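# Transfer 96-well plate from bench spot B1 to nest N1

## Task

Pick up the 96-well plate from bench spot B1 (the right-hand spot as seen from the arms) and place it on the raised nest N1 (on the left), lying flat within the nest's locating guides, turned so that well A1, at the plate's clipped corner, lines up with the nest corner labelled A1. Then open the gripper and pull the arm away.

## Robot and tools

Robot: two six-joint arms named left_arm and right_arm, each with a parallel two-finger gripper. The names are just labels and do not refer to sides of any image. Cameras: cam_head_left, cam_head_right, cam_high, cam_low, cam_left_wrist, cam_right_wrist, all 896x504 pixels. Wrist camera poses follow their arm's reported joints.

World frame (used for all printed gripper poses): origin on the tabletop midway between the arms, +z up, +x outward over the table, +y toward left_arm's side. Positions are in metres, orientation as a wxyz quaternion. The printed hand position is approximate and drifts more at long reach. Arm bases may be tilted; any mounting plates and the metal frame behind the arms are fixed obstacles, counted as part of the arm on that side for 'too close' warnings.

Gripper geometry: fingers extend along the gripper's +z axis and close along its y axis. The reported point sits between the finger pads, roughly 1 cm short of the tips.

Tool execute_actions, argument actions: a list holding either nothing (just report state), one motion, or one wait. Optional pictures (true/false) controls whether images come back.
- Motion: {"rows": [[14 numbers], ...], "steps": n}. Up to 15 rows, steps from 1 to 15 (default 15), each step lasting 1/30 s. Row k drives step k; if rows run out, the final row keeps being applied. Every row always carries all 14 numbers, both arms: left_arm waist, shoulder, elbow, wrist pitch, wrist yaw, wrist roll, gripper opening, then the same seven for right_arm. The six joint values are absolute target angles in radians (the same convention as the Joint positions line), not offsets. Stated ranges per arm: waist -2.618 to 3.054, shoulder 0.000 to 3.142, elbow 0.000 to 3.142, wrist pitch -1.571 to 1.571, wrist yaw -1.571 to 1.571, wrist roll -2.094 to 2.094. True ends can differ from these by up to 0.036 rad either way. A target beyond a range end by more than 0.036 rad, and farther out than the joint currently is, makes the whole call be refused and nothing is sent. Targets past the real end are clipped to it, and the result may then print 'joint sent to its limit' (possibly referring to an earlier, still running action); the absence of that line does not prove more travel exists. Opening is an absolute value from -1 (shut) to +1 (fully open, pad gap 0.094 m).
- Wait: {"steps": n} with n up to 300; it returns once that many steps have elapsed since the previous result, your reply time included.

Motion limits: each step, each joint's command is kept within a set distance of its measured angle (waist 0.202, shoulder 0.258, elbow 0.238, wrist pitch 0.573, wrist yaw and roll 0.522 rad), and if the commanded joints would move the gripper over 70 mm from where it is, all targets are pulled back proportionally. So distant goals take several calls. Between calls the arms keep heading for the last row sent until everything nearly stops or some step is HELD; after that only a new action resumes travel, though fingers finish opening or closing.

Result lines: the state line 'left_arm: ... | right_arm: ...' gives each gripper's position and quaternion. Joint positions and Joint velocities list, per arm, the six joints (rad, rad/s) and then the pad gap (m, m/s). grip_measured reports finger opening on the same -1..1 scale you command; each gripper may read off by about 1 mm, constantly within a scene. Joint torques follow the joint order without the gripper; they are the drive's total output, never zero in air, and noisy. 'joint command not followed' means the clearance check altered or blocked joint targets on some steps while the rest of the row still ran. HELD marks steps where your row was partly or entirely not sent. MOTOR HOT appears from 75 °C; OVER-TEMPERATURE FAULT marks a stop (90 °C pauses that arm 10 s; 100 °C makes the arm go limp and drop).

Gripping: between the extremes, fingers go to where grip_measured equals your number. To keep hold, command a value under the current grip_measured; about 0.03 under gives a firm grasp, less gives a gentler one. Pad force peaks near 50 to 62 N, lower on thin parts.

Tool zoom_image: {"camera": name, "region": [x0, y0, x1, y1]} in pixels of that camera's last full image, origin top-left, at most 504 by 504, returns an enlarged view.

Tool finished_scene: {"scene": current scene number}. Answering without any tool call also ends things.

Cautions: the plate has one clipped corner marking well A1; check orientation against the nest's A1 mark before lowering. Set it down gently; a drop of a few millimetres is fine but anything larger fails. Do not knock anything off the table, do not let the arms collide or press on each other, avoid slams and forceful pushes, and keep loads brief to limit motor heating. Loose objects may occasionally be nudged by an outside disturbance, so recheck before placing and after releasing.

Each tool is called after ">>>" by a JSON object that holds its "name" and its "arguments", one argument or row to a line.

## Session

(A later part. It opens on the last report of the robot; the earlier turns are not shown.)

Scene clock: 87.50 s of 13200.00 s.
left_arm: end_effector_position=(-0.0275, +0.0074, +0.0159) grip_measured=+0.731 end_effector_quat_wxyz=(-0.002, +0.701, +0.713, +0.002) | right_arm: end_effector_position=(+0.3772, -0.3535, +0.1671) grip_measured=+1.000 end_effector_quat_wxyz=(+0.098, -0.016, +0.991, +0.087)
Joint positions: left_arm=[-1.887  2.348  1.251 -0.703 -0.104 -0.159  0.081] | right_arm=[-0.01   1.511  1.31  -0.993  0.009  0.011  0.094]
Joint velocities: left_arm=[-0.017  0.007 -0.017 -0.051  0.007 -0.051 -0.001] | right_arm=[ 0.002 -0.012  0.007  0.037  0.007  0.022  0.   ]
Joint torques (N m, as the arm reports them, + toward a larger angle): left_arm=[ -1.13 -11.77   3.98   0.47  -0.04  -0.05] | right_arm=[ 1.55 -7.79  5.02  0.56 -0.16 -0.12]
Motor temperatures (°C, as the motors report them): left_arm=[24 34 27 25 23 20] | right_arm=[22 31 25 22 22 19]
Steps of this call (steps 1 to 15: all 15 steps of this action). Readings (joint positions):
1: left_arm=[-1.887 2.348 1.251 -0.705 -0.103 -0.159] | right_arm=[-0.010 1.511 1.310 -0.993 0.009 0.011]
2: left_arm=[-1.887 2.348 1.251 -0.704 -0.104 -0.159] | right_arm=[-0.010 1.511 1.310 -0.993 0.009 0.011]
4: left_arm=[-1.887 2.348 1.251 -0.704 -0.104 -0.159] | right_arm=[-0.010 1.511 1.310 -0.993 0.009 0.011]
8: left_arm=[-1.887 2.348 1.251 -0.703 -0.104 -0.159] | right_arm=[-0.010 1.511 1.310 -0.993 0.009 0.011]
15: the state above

>>> {"name": "execute_actions", "arguments": {
  "actions": [
    {"rows":[[-1.885,2.32,1.26,-0.74,-0.11,-0.16,0.69,0,1.5,1.3,-1.0,0,0,1],[-1.885,2.29,1.27,-0.78,-0.11,-0.16,0.69,0,1.5,1.3,-1.0,0,0,1],[-1.885,2.26,1.28,-0.82,-0.11,-0.16,0.69,0,1.5,1.3,-1.0,0,0,1],[-1.885,2.22,1.29,-0.87,-0.11,-0.16,0.69,0,1.5,1.3,-1.0,0,0,1],[-1.885,2.18,1.3,-0.92,-0.11,-0.16,0.69,0,1.5,1.3,-1.0,0,0,1],[-1.885,2.14,1.3,-0.96,-0.11,-0.16,0.69,0,1.5,1.3,-1.0,0,0,1],[-1.885,2.1,1.3,-1.0,-0.11,-0.16,0.69,0,1.5,1.3,-1.0,0,0,1],[-1.885,2.06,1.3,-1.04,-0.11,-0.16,0.69,0,1.5,1.3,-1.0,0,0,1],[-1.87,2.02,1.3,-1.08,-0.11,-0.15,0.69,0,1.5,1.3,-1.0,0,0,1],[-1.85,1.98,1.3,-1.12,-0.11,-0.12,0.69,0,1.5,1.3,-1.0,0,0,1],[-1.82,1.94,1.3,-1.15,-0.12,-0.09,0.69,0,1.5,1.3,-1.0,0,0,1],[-1.78,1.9,1.3,-1.18,-0.13,-0.05,0.69,0,1.5,1.3,-1.0,0,0,1],[-1.73,1.86,1.3,-1.2,-0.14,0,0.69,0,1.5,1.3,-1.0,0,0,1],[-1.68,1.82,1.3,-1.22,-0.15,0.05,0.69,0,1.5,1.3,-1.0,0,0,1],[-1.62,1.78,1.3,-1.24,-0.16,0.1,0.69,0,1.5,1.3,-1.0,0,0,1]]}
  ],
  "pictures": false
}}

>>> {"name": "execute_actions", "arguments": {
  "actions": [
    {"rows":[[-1.1,1.73,1.305,-1.2,-0.21,0.6,0.69,0,1.5,1.3,-1.0,0,0,1]],"steps":9}
  ],
  "pictures": false
}}

>>> {"name": "execute_actions", "arguments": {
  "actions": [
    {"rows":[[-0.627,1.735,1.305,-1.085,-0.235,1.015,0.69,0,1.5,1.3,-1.0,0,0,1]]}
  ],
  "pictures": false
}}

>>> {"name": "execute_actions", "arguments": {
  "actions": [
    {"steps":15}
  ]
}}

Scene clock: 110.97 s of 13200.00 s.
left_arm: end_effector_position=(+0.0402, +0.0471, +0.1717) grip_measured=+0.731 end_effector_quat_wxyz=(+0.027, +0.687, +0.725, -0.046) | right_arm: end_effector_position=(+0.3772, -0.3535, +0.1671) grip_measured=+1.000 end_effector_quat_wxyz=(+0.098, -0.016, +0.991, +0.087)
Joint positions: left_arm=[-1.744  1.859  1.286 -1.101 -0.11  -0.043  0.081] | right_arm=[-0.01   1.511  1.31  -0.993  0.009  0.011  0.094]
Joint velocities: left_arm=[ 1.463 -1.092  0.002 -0.681 -0.095  0.857  0.   ] | right_arm=[-0.017 -0.022  0.002 -0.022 -0.022 -0.022  0.   ]
Joint torques (N m, as the arm reports them, + toward a larger angle): left_arm=[ 0.65 -8.61  6.32  0.23 -0.2   0.01] | right_arm=[ 1.5  -7.83  4.89  0.57 -0.2  -0.14]
Motor temperatures (°C, as the motors report them): left_arm=[24 35 26 25 23 20] | right_arm=[22 30 25 22 22 19]
Steps of this call (steps 1 to 15: the robot went on to your last target; steps 16 to 90: nothing new was sent; then 19.97 s passed at rest; steps 91 to 105: all 15 steps of this action). Readings (joint positions):
91: left_arm=[-1.887 2.348 1.251 -0.706 -0.104 -0.159] | right_arm=[-0.010 1.511 1.310 -0.993 0.009 0.011]
92: left_arm=[-1.887 2.345 1.251 -0.714 -0.104 -0.159] | right_arm=[-0.010 1.511 1.310 -0.993 0.009 0.011]
94: left_arm=[-1.887 2.321 1.251 -0.755 -0.104 -0.159] | right_arm=[-0.010 1.511 1.310 -0.993 0.009 0.011]
98: left_arm=[-1.887 2.179 1.257 -0.890 -0.104 -0.159] | right_arm=[-0.010 1.511 1.310 -0.993 0.009 0.011]
105: the state above

Scene clock: 111.27 s of 13200.00 s.
left_arm: end_effector_position=(+0.2289, +0.1344, +0.1693) grip_measured=+0.731 end_effector_quat_wxyz=(+0.028, +0.653, +0.757, -0.021) | right_arm: end_effector_position=(+0.3772, -0.3535, +0.1671) grip_measured=+1.000 end_effector_quat_wxyz=(+0.098, -0.016, +0.991, +0.087)
Joint positions: left_arm=[-1.121  1.739  1.298 -1.153 -0.201  0.491  0.081] | right_arm=[-0.01   1.511  1.31  -0.993  0.009  0.011  0.094]
Joint velocities: left_arm=[ 1.546  0.017 -0.007 -0.11  -0.403  0.593  0.002] | right_arm=[ 0.002  0.007 -0.012  0.037 -0.022  0.022  0.   ]
Joint torques (N m, as the arm reports them, + toward a larger angle): left_arm=[-8.35 -9.11  5.99  0.15  0.54  0.2 ] | right_arm=[ 1.45 -7.85  4.96  0.61 -0.21 -0.14]
Motor temperatures (°C, as the motors report them): left_arm=[24 35 26 25 23 20] | right_arm=[22 30 25 22 22 19]
Steps of this call (steps 1 to 9: all 9 steps of this action). Readings (joint positions):
1: left_arm=[-1.688 1.822 1.287 -1.116 -0.121 0.030] | right_arm=[-0.010 1.511 1.310 -0.993 0.009 0.011]
2: left_arm=[-1.626 1.791 1.287 -1.126 -0.134 0.119] | right_arm=[-0.010 1.511 1.310 -0.993 0.009 0.011]
4: left_arm=[-1.486 1.751 1.293 -1.142 -0.155 0.284] | right_arm=[-0.010 1.511 1.310 -0.993 0.009 0.011]
8: left_arm=[-1.182 1.739 1.298 -1.150 -0.189 0.467] | right_arm=[-0.010 1.511 1.310 -0.993 0.009 0.011]
9: the state above

Scene clock: 111.77 s of 13200.00 s.
left_arm: end_effector_position=(+0.3272, +0.2614, +0.1314) grip_measured=+0.731 end_effector_quat_wxyz=(+0.003, +0.650, +0.760, +0.006) | right_arm: end_effector_position=(+0.3772, -0.3535, +0.1671) grip_measured=+1.000 end_effector_quat_wxyz=(+0.098, -0.016, +0.991, +0.087)
Joint positions: left_arm=[-0.618  1.739  1.298 -1.086 -0.253  0.989  0.081] | right_arm=[-0.01   1.511  1.31  -0.993  0.009  0.011  0.094]
Joint velocities: left_arm=[-0.129 -0.007  0.007 -0.037  0.022  0.198  0.   ] | right_arm=[-0.022 -0.007  0.007  0.037  0.007 -0.037  0.   ]
Joint torques (N m, as the arm reports them, + toward a larger angle): left_arm=[-2.36 -9.64  5.59  0.35  0.13  0.08] | right_arm=[ 1.53 -7.68  4.95  0.59 -0.2  -0.11]
Motor temperatures (°C, as the motors report them): left_arm=[24 35 26 25 23 20] | right_arm=[22 30 25 22 22 19]
Steps of this call (steps 1 to 15: all 15 steps of this action). Readings (joint positions):
1: left_arm=[-1.060 1.739 1.298 -1.148 -0.207 0.580] | right_arm=[-0.010 1.511 1.310 -0.993 0.009 0.011]
2: left_arm=[-0.994 1.739 1.298 -1.136 -0.208 0.667] | right_arm=[-0.010 1.511 1.310 -0.993 0.009 0.011]
4: left_arm=[-0.848 1.739 1.298 -1.110 -0.214 0.791] | right_arm=[-0.010 1.511 1.310 -0.993 0.009 0.011]
8: left_arm=[-0.603 1.739 1.298 -1.086 -0.247 0.917] | right_arm=[-0.010 1.511 1.310 -0.993 0.009 0.011]
15: the state above

Scene clock: 112.27 s of 13200.00 s.
left_arm: end_effector_position=(+0.3268, +0.2601, +0.1316) grip_measured=+0.731 end_effector_quat_wxyz=(+0.004, +0.658, +0.753, +0.005) | right_arm: end_effector_position=(+0.3772, -0.3535, +0.1671) grip_measured=+1.000 end_effector_quat_wxyz=(+0.098, -0.016, +0.991, +0.087)
Joint positions: left_arm=[-0.621  1.739  1.298 -1.086 -0.25   1.008  0.081] | right_arm=[-0.01   1.511  1.31  -0.993  0.009  0.011  0.094]
Joint velocities: left_arm=[ 0.002  0.012 -0.012 -0.066  0.007  0.007 -0.   ] | right_arm=[-0.007  0.007 -0.002 -0.007  0.007 -0.095  0.   ]
Joint torques (N m, as the arm reports them, + toward a larger angle): left_arm=[-2.65 -9.67  5.58  0.33  0.2   0.09] | right_arm=[ 1.59 -7.72  4.98  0.59 -0.2  -0.15]
Motor temperatures (°C, as the motors report them): left_arm=[24 35 27 25 23 20] | right_arm=[22 30 25 22 22 19]
Steps of this call (steps 1 to 15: the robot went on to your last target). Readings (joint positions):
1: left_arm=[-0.621 1.739 1.298 -1.086 -0.251 0.993] | right_arm=[-0.010 1.511 1.310 -0.993 0.009 0.011]
2: left_arm=[-0.621 1.739 1.298 -1.086 -0.250 0.997] | right_arm=[-0.010 1.511 1.310 -0.993 0.009 0.011]
4: left_arm=[-0.621 1.739 1.298 -1.086 -0.250 1.001] | right_arm=[-0.010 1.511 1.310 -0.993 0.009 0.011]
8: left_arm=[-0.621 1.739 1.298 -1.086 -0.250 1.006] | right_arm=[-0.010 1.511 1.310 -0.993 0.009 0.011]
15: the state above
camera_calibration (this result's frames):
cam_left_wrist: T_world_to_cam=[[-0.999688, 0.0249569, 0.00056419, 0.321673], [0.0207673, 0.818902, 0.573557, -0.255054], [0.0138522, 0.57339, -0.819165, 0.0436924], [0, 0, 0, 1]] pos_world=[0.326264, 0.175783, 0.181898]
cam_right_wrist: T_world_to_cam=[[-0.0148524, -0.983216, -0.181838, -0.313395], [-0.857978, -0.0808572, 0.507283, 0.224566], [-0.513472, 0.163547, -0.842377, 0.505692], [0, 0, 0, 1]] pos_world=[0.447677, -0.372682, 0.255078]

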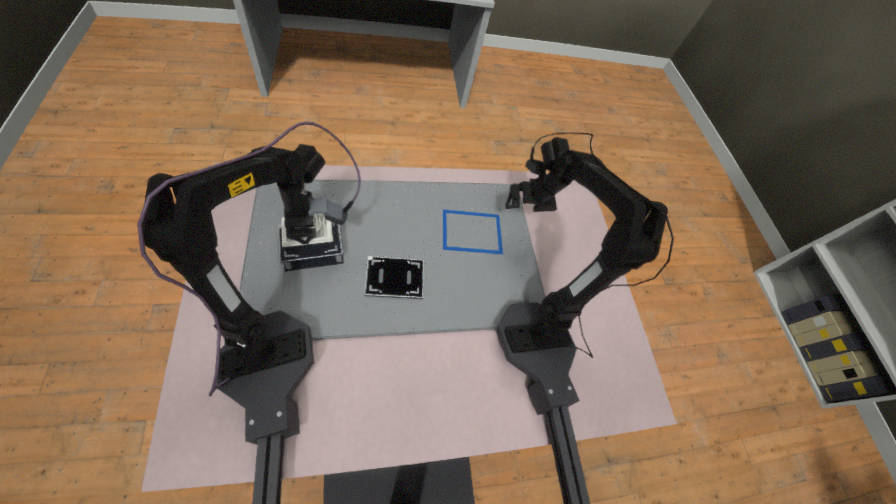

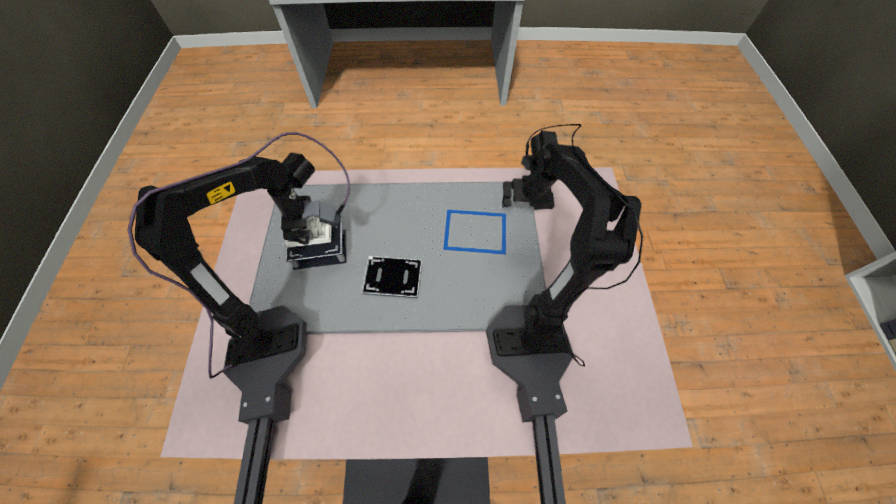

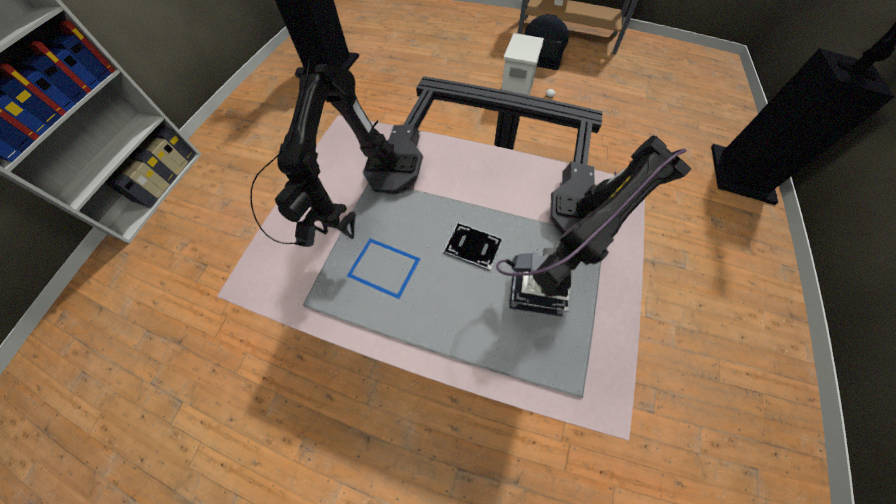

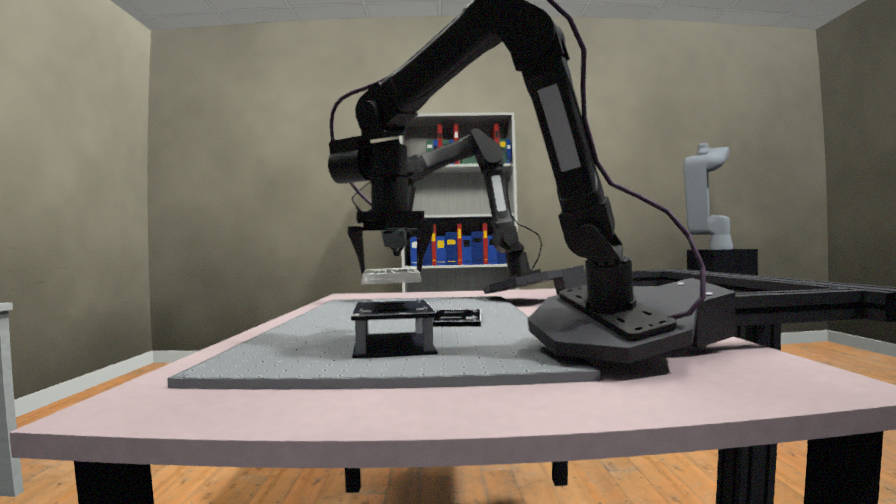

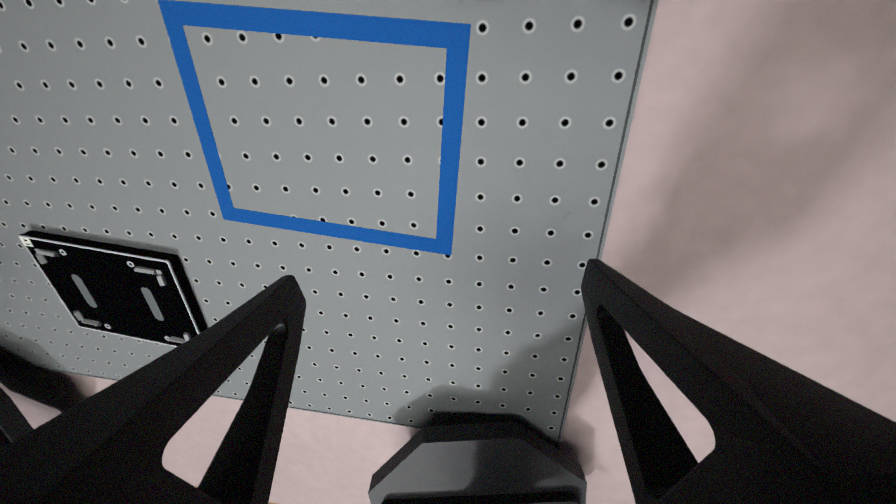

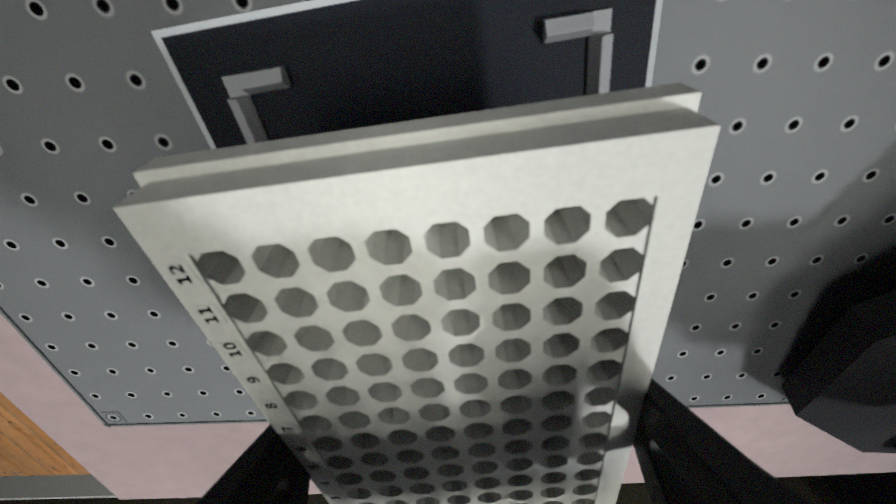

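>>> {"name": "execute_actions", "arguments": {
  "actions": [
    {"rows":[[-0.61,1.765,1.26,-1.02,-0.235,1.03,0.69,0,1.5,1.3,-1.0,0,0,1],[-0.61,1.765,1.26,-1.02,-0.235,1.03,0.69,0,1.5,1.3,-1.0,0,0,1],[-0.61,1.765,1.26,-1.02,-0.235,1.03,0.69,0,1.5,1.3,-1.0,0,0,1],[-0.597,1.79,1.229,-0.965,-0.235,1.03,0.69,0,1.5,1.3,-1.0,0,0,1]]}
  ],
  "pictures": false
}}

>>> {"name": "execute_actions", "arguments": {
  "actions": [
    {"steps":10}
  ]
}}

Scene clock: 121.97 s of 13200.00 s.
left_arm: end_effector_position=(+0.3264, +0.2598, +0.0988) grip_measured=+0.731 end_effector_quat_wxyz=(-0.007, +0.657, +0.754, +0.002) | right_arm: end_effector_position=(+0.3772, -0.3535, +0.1671) grip_measured=+1.000 end_effector_quat_wxyz=(+0.098, -0.016, +0.991, +0.087)
Joint positions: left_arm=[-0.598  1.793  1.232 -0.983 -0.25   1.023  0.081] | right_arm=[-0.01   1.511  1.31  -0.993  0.009  0.011  0.094]
Joint velocities: left_arm=[-0.007 -0.017 -0.012  0.022 -0.037  0.007 -0.   ] | right_arm=[-0.007  0.017  0.012 -0.095 -0.051 -0.037  0.   ]
Joint torques (N m, as the arm reports them, + toward a larger angle): left_arm=[ -2.35 -10.03   4.76   0.41   0.17   0.11] | right_arm=[ 1.5  -7.77  4.94  0.56 -0.19 -0.15]
Motor temperatures (°C, as the motors report them): left_arm=[24 34 27 24 23 20] | right_arm=[22 30 25 22 22 19]
Steps of this call (steps 1 to 15: the robot went on to your last target; steps 16 to 90: nothing new was sent; then 6.20 s passed at rest; steps 91 to 105: all 15 steps of this action). Readings (joint positions):
91: left_arm=[-0.620 1.740 1.294 -1.078 -0.250 1.011] | right_arm=[-0.010 1.511 1.310 -0.993 0.009 0.011]
92: left_arm=[-0.619 1.741 1.288 -1.067 -0.250 1.014] | right_arm=[-0.010 1.511 1.310 -0.993 0.009 0.011]
94: left_arm=[-0.614 1.750 1.272 -1.045 -0.250 1.018] | right_arm=[-0.010 1.511 1.310 -0.993 0.009 0.011]
98: left_arm=[-0.599 1.784 1.239 -1.004 -0.250 1.021] | right_arm=[-0.010 1.511 1.310 -0.993 0.009 0.011]
105: the state above

Scene clock: 122.30 s of 13200.00 s.
left_arm: end_effector_position=(+0.3278, +0.2592, +0.0988) grip_measured=+0.731 end_effector_quat_wxyz=(-0.004, +0.657, +0.754, +0.003) | right_arm: end_effector_position=(+0.3772, -0.3535, +0.1671) grip_measured=+1.000 end_effector_quat_wxyz=(+0.098, -0.016, +0.991, +0.087)
Joint positions: left_arm=[-0.598  1.793  1.232 -0.977 -0.25   1.024  0.081] | right_arm=[-0.01   1.511  1.31  -0.993  0.009  0.011  0.094]
Joint velocities: left_arm=[-0.012  0.002 -0.027  0.022  0.022 -0.007  0.001] | right_arm=[ 0.012 -0.002 -0.017  0.007 -0.037  0.007  0.   ]
Joint torques (N m, as the arm reports them, + toward a larger angle): left_arm=[-2.28 -9.83  4.75  0.44  0.18  0.1 ] | right_arm=[ 1.54 -7.82  5.03  0.59 -0.19 -0.13]
Motor temperatures (°C, as the motors report them): left_arm=[24 34 27 24 23 20] | right_arm=[22 30 25 22 22 19]
Steps of this call (steps 1 to 10: the robot went on to your last target). Readings (joint positions):
1: left_arm=[-0.598 1.793 1.232 -0.982 -0.250 1.023] | right_arm=[-0.010 1.511 1.310 -0.993 0.009 0.011]
2: left_arm=[-0.598 1.793 1.232 -0.980 -0.250 1.023] | right_arm=[-0.010 1.511 1.310 -0.993 0.009 0.011]
4: left_arm=[-0.598 1.793 1.232 -0.979 -0.250 1.023] | right_arm=[-0.010 1.511 1.310 -0.993 0.009 0.011]
8: left_arm=[-0.598 1.793 1.232 -0.978 -0.250 1.024] | right_arm=[-0.010 1.511 1.310 -0.993 0.009 0.011]
10: the state above
camera_calibration (this result's frames):
cam_left_wrist: T_world_to_cam=[[-0.999673, 0.0205457, 0.0151973, 0.322364], [0.0255508, 0.814966, 0.578946, -0.236546], [-0.000490421, 0.579145, -0.815225, 0.0201148], [0, 0, 0, 1]] pos_world=[0.328313, 0.174504, 0.148446]
cam_right_wrist: T_world_to_cam=[[-0.0148524, -0.983216, -0.181838, -0.313395], [-0.857978, -0.0808572, 0.507283, 0.224566], [-0.513472, 0.163547, -0.842377, 0.505692], [0, 0, 0, 1]] pos_world=[0.447677, -0.372682, 0.255078]

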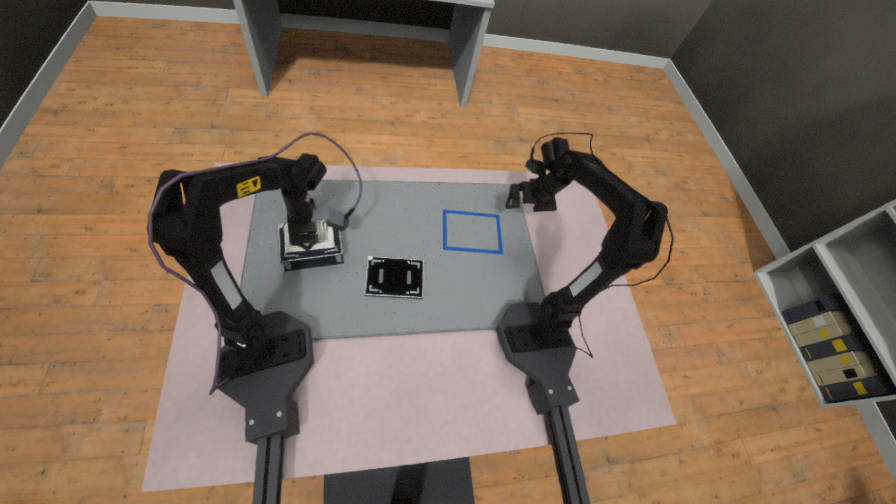

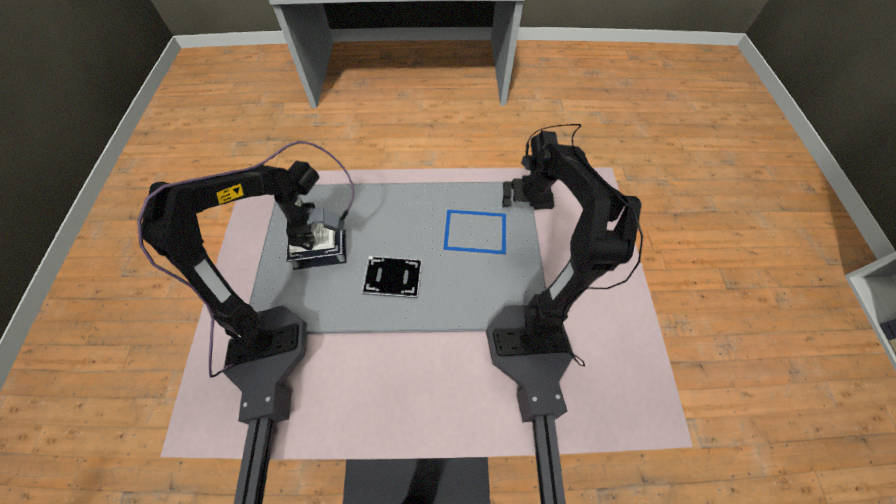

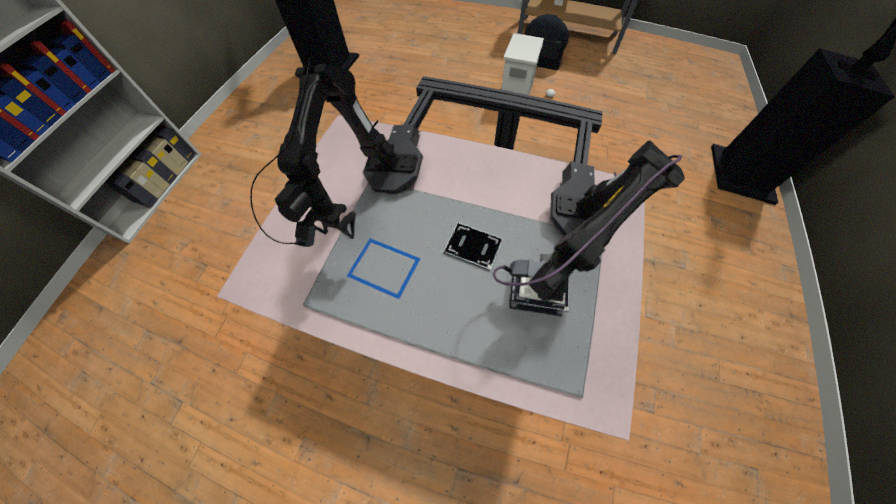

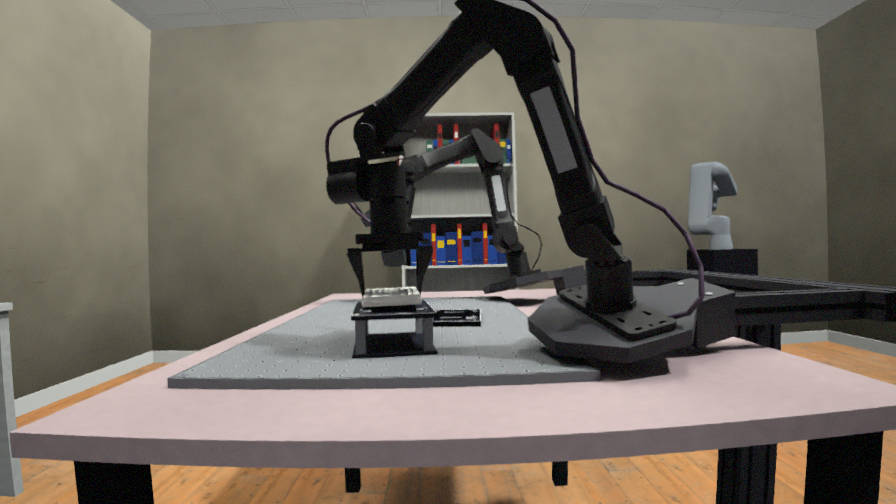

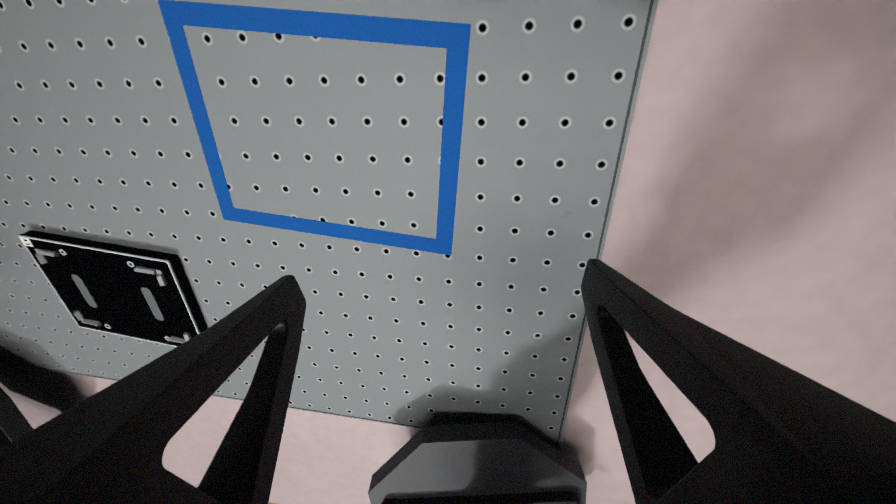

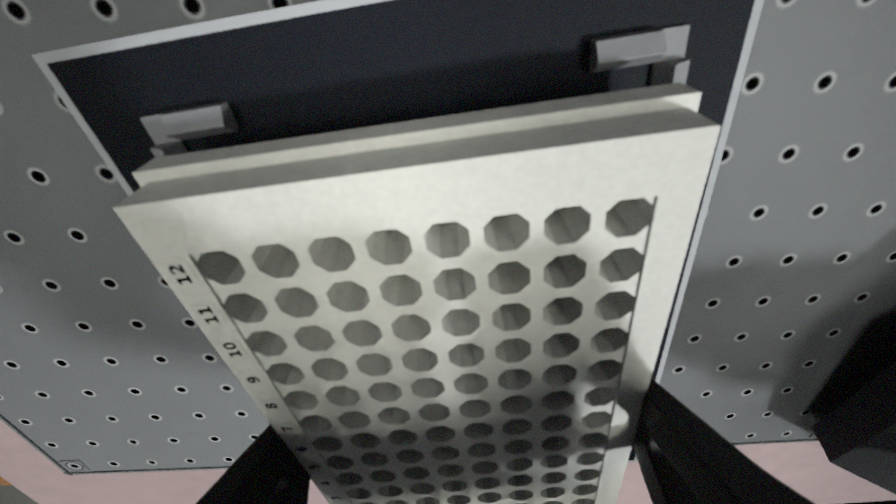

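>>> {"name": "execute_actions", "arguments": {
  "actions": [
    {"rows":[[-0.588,1.817,1.229,-0.957,-0.245,1.013,0.69,0,1.5,1.3,-1.0,0,0,1]]}
  ]
}}

Scene clock: 126.87 s of 13200.00 s.
left_arm: end_effector_position=(+0.3281, +0.2603, +0.0931) grip_measured=+0.731 end_effector_quat_wxyz=(-0.010, +0.653, +0.757, +0.001) | right_arm: end_effector_position=(+0.3772, -0.3535, +0.1671) grip_measured=+1.000 end_effector_quat_wxyz=(+0.098, -0.016, +0.991, +0.087)
Joint positions: left_arm=[-0.59   1.81   1.232 -0.971 -0.25   1.018  0.081] | right_arm=[-0.01   1.511  1.31  -0.993  0.009  0.011  0.094]
Joint velocities: left_arm=[ 0.012  0.007  0.002  0.051 -0.037 -0.022  0.   ] | right_arm=[-0.002 -0.017  0.002 -0.037 -0.066  0.022  0.   ]
Joint torques (N m, as the arm reports them, + toward a larger angle): left_arm=[-2.12 -9.33  4.69  0.4   0.06 -0.01] | right_arm=[ 1.44 -7.88  4.93  0.57 -0.19 -0.14]
Motor temperatures (°C, as the motors report them): left_arm=[24 34 27 24 23 20] | right_arm=[22 30 25 22 22 19]
Steps of this call (steps 1 to 15: the robot went on to your last target; steps 16 to 90: nothing new was sent; then 1.07 s passed at rest; steps 91 to 105: all 15 steps of this action). Readings (joint positions):
91: left_arm=[-0.597 1.794 1.232 -0.976 -0.250 1.023] | right_arm=[-0.010 1.511 1.310 -0.993 0.009 0.011]
92: left_arm=[-0.596 1.797 1.232 -0.975 -0.250 1.022] | right_arm=[-0.010 1.511 1.310 -0.993 0.009 0.011]
94: left_arm=[-0.592 1.803 1.232 -0.972 -0.250 1.021] | right_arm=[-0.010 1.511 1.310 -0.993 0.009 0.011]
98: left_arm=[-0.590 1.810 1.232 -0.971 -0.250 1.019] | right_arm=[-0.010 1.511 1.310 -0.993 0.009 0.011]
105: the state above
camera_calibration (this result's frames):
cam_left_wrist: T_world_to_cam=[[-0.999601, 0.0102682, 0.0263067, 0.324374], [0.0236824, 0.812241, 0.582842, -0.23324], [-0.0153826, 0.583232, -0.81216, 0.0183977], [0, 0, 0, 1]] pos_world=[0.330051, 0.175386, 0.142351]
cam_right_wrist: T_world_to_cam=[[-0.0148524, -0.983216, -0.181838, -0.313395], [-0.857978, -0.0808572, 0.507283, 0.224566], [-0.513472, 0.163547, -0.842377, 0.505692], [0, 0, 0, 1]] pos_world=[0.447677, -0.372682, 0.255078]

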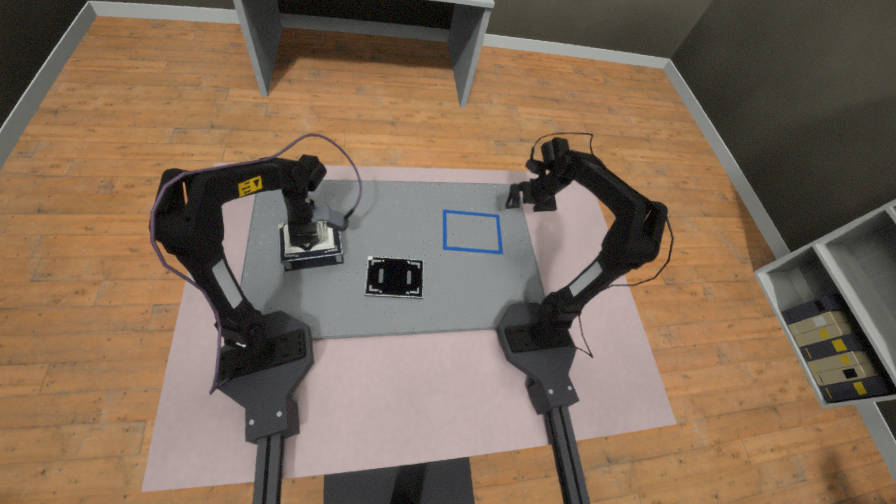

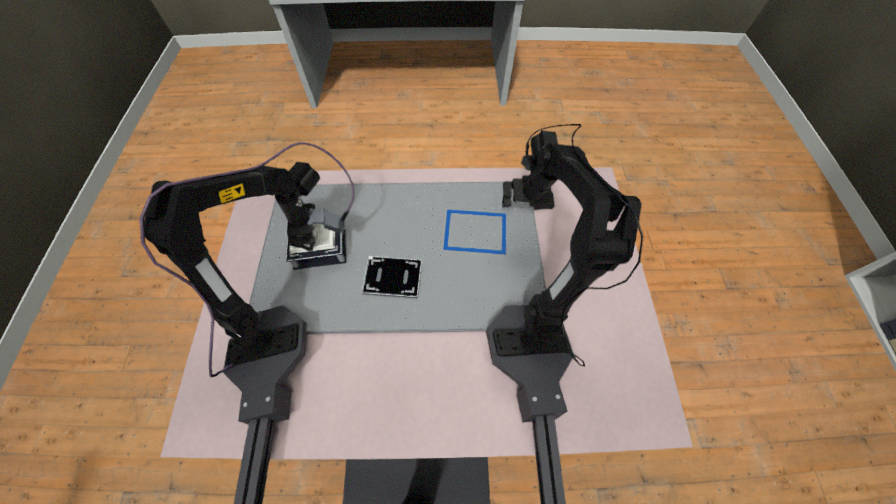

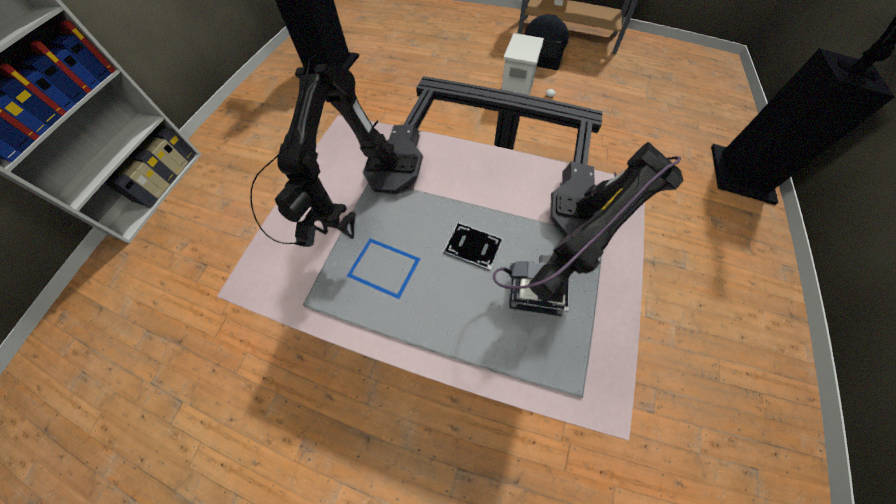

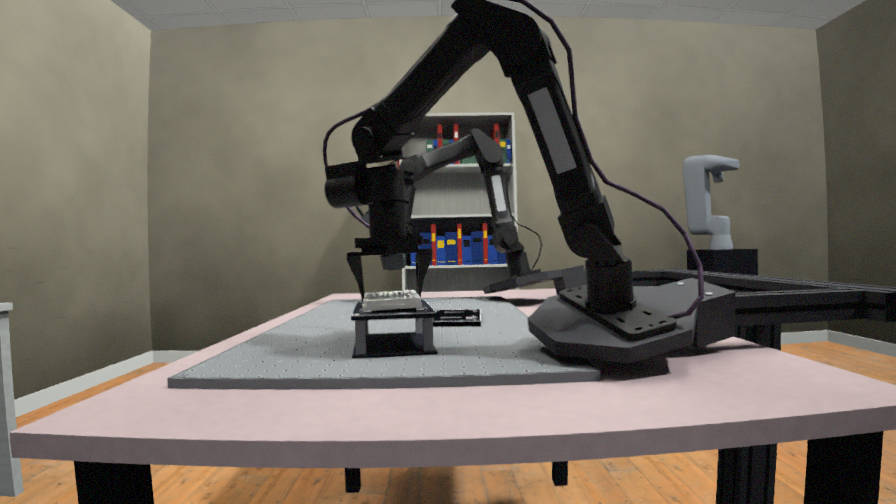

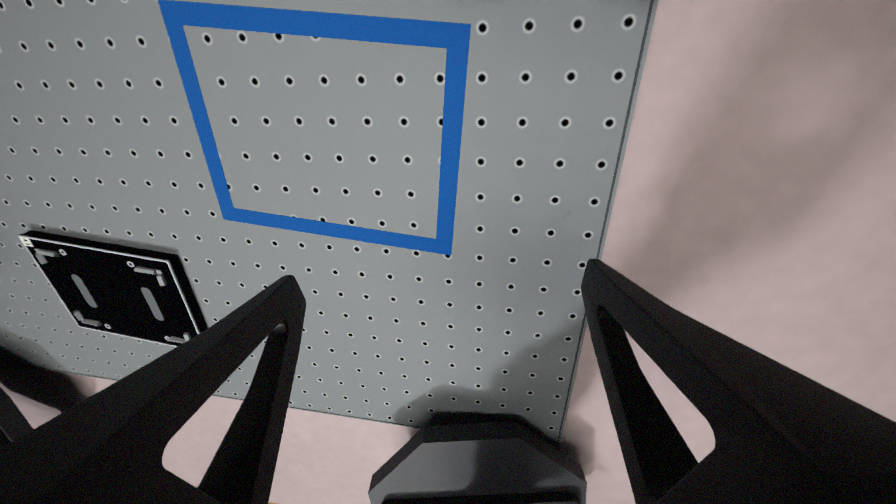

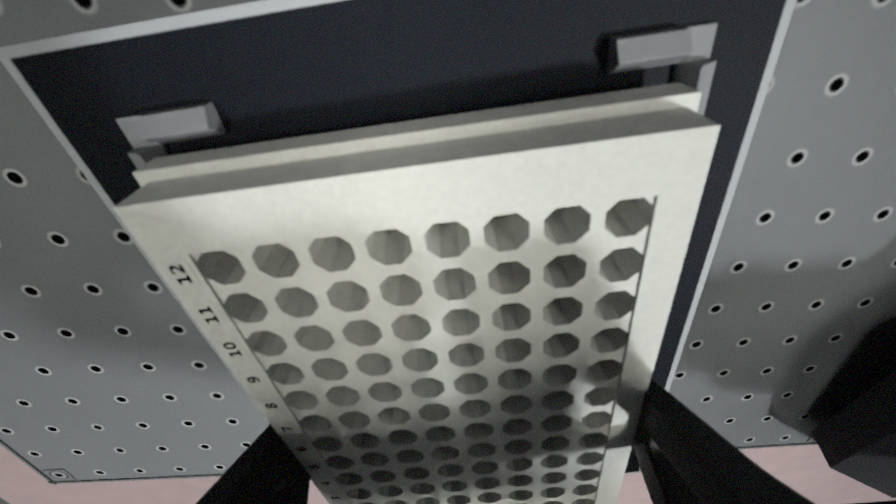

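>>> {"name": "execute_actions", "arguments": {
  "actions": [
    {"rows":[[-0.59,1.812,1.229,-0.95,-0.231,1.013,0.69,0,1.5,1.3,-1.0,0,0,1],[-0.59,1.812,1.229,-0.95,-0.231,1.013,0.69,0,1.5,1.3,-1.0,0,0,1],[-0.59,1.812,1.209,-0.938,-0.231,1.013,0.69,0,1.5,1.3,-1.0,0,0,1]]}
  ]
}}

Scene clock: 133.00 s of 13200.00 s.
left_arm: end_effector_position=(+0.3272, +0.2591, +0.0903) grip_measured=+0.731 end_effector_quat_wxyz=(-0.008, +0.652, +0.758, -0.001) | right_arm: end_effector_position=(+0.3772, -0.3535, +0.1671) grip_measured=+1.000 end_effector_quat_wxyz=(+0.098, -0.016, +0.991, +0.087)
Joint positions: left_arm=[-0.59   1.81   1.22  -0.956 -0.246  1.018  0.081] | right_arm=[-0.01   1.511  1.31  -0.993  0.009  0.011  0.094]
Joint velocities: left_arm=[-0.002  0.012 -0.012 -0.081 -0.037 -0.051 -0.001] | right_arm=[-0.007 -0.017  0.002  0.022 -0.051 -0.007  0.   ]
Joint torques (N m, as the arm reports them, + toward a larger angle): left_arm=[-2.3  -9.6   4.2   0.44  0.17 -0.03] | right_arm=[ 1.63 -7.75  4.93  0.58 -0.19 -0.14]
Motor temperatures (°C, as the motors report them): left_arm=[24 34 27 24 23 20] | right_arm=[22 30 25 22 22 19]
Steps of this call (steps 1 to 15: the robot went on to your last target; steps 16 to 90: nothing new was sent; then 2.63 s passed at rest; steps 91 to 105: all 15 steps of this action). Readings (joint positions):
91: left_arm=[-0.590 1.810 1.232 -0.970 -0.250 1.018] | right_arm=[-0.010 1.511 1.310 -0.993 0.009 0.011]
92: left_arm=[-0.590 1.810 1.232 -0.970 -0.249 1.018] | right_arm=[-0.010 1.511 1.310 -0.993 0.009 0.011]
94: left_arm=[-0.590 1.810 1.228 -0.965 -0.249 1.018] | right_arm=[-0.010 1.511 1.310 -0.993 0.009 0.011]
98: left_arm=[-0.590 1.810 1.221 -0.957 -0.246 1.018] | right_arm=[-0.010 1.511 1.310 -0.993 0.009 0.011]
105: the state above
camera_calibration (this result's frames):
cam_left_wrist: T_world_to_cam=[[-0.999644, 0.0088302, 0.02517, 0.324005], [0.0217743, 0.815181, 0.578797, -0.230423], [-0.0154072, 0.57914, -0.815083, 0.0181285], [0, 0, 0, 1]] pos_world=[0.329186, 0.174476, 0.139989]
cam_right_wrist: T_world_to_cam=[[-0.0148524, -0.983216, -0.181838, -0.313395], [-0.857978, -0.0808572, 0.507283, 0.224566], [-0.513472, 0.163547, -0.842377, 0.505692], [0, 0, 0, 1]] pos_world=[0.447677, -0.372682, 0.255078]

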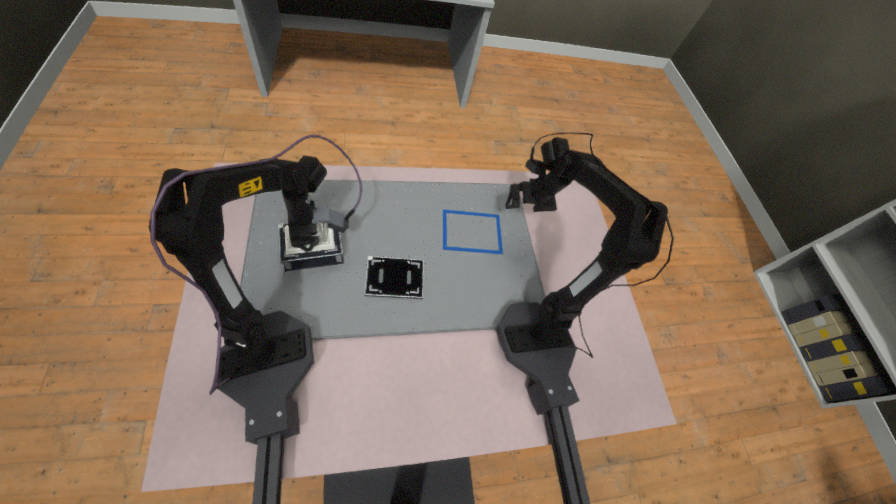

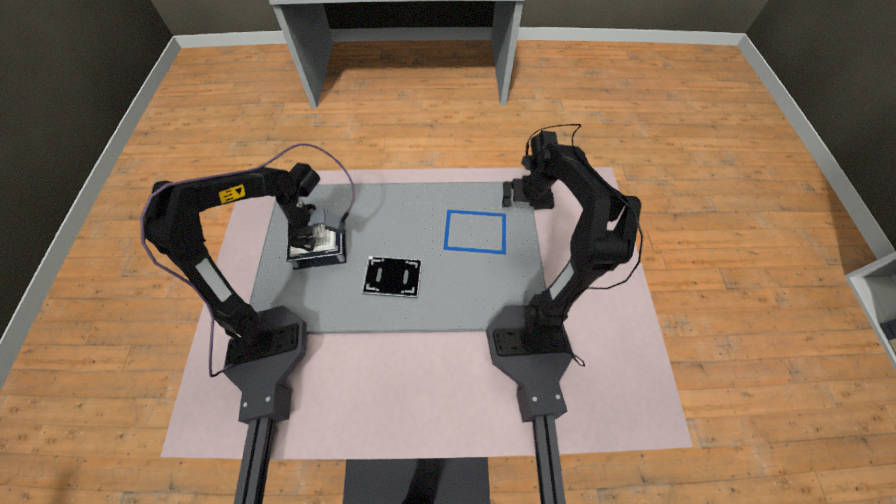

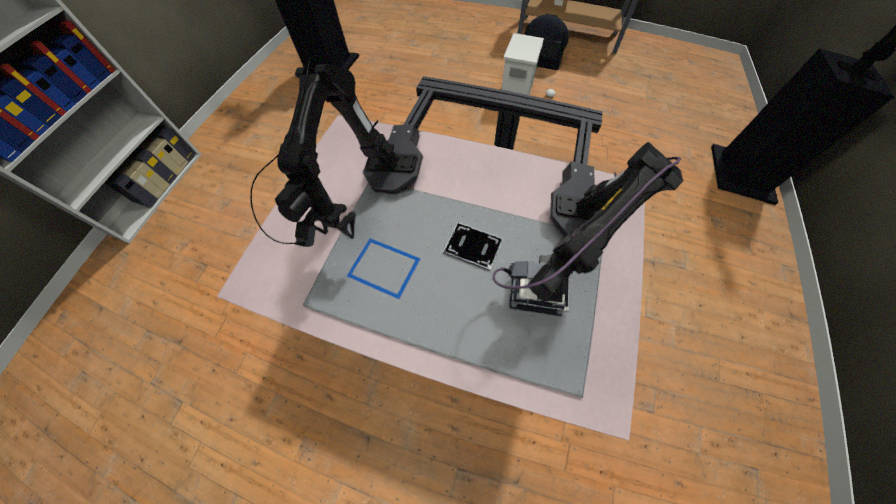

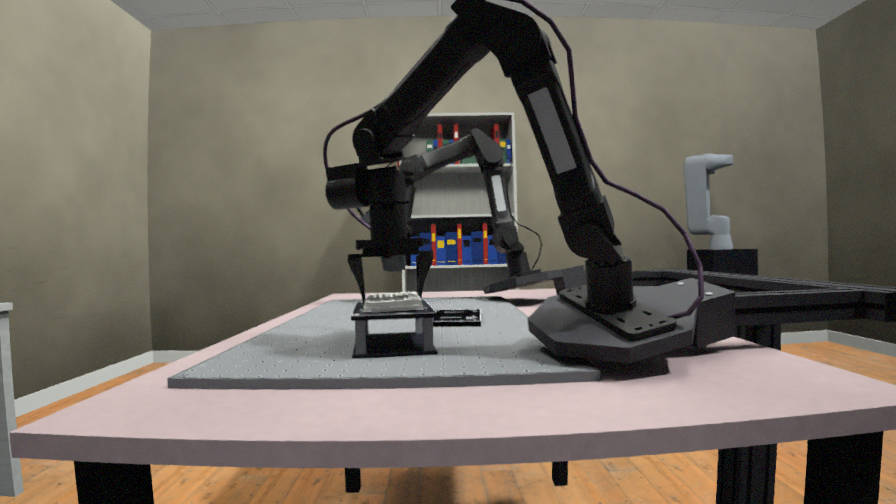

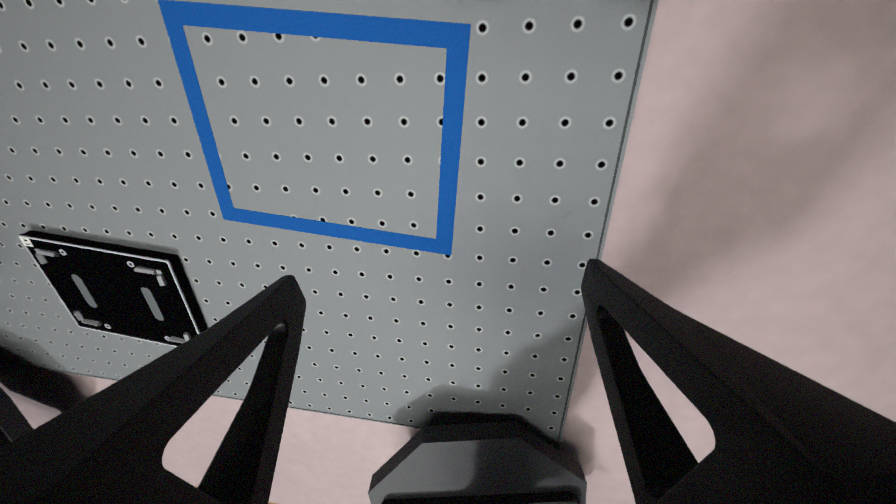

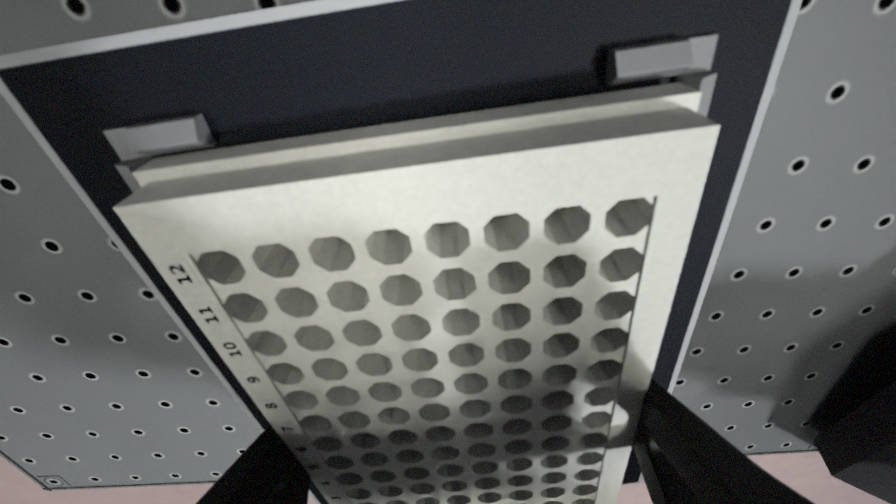

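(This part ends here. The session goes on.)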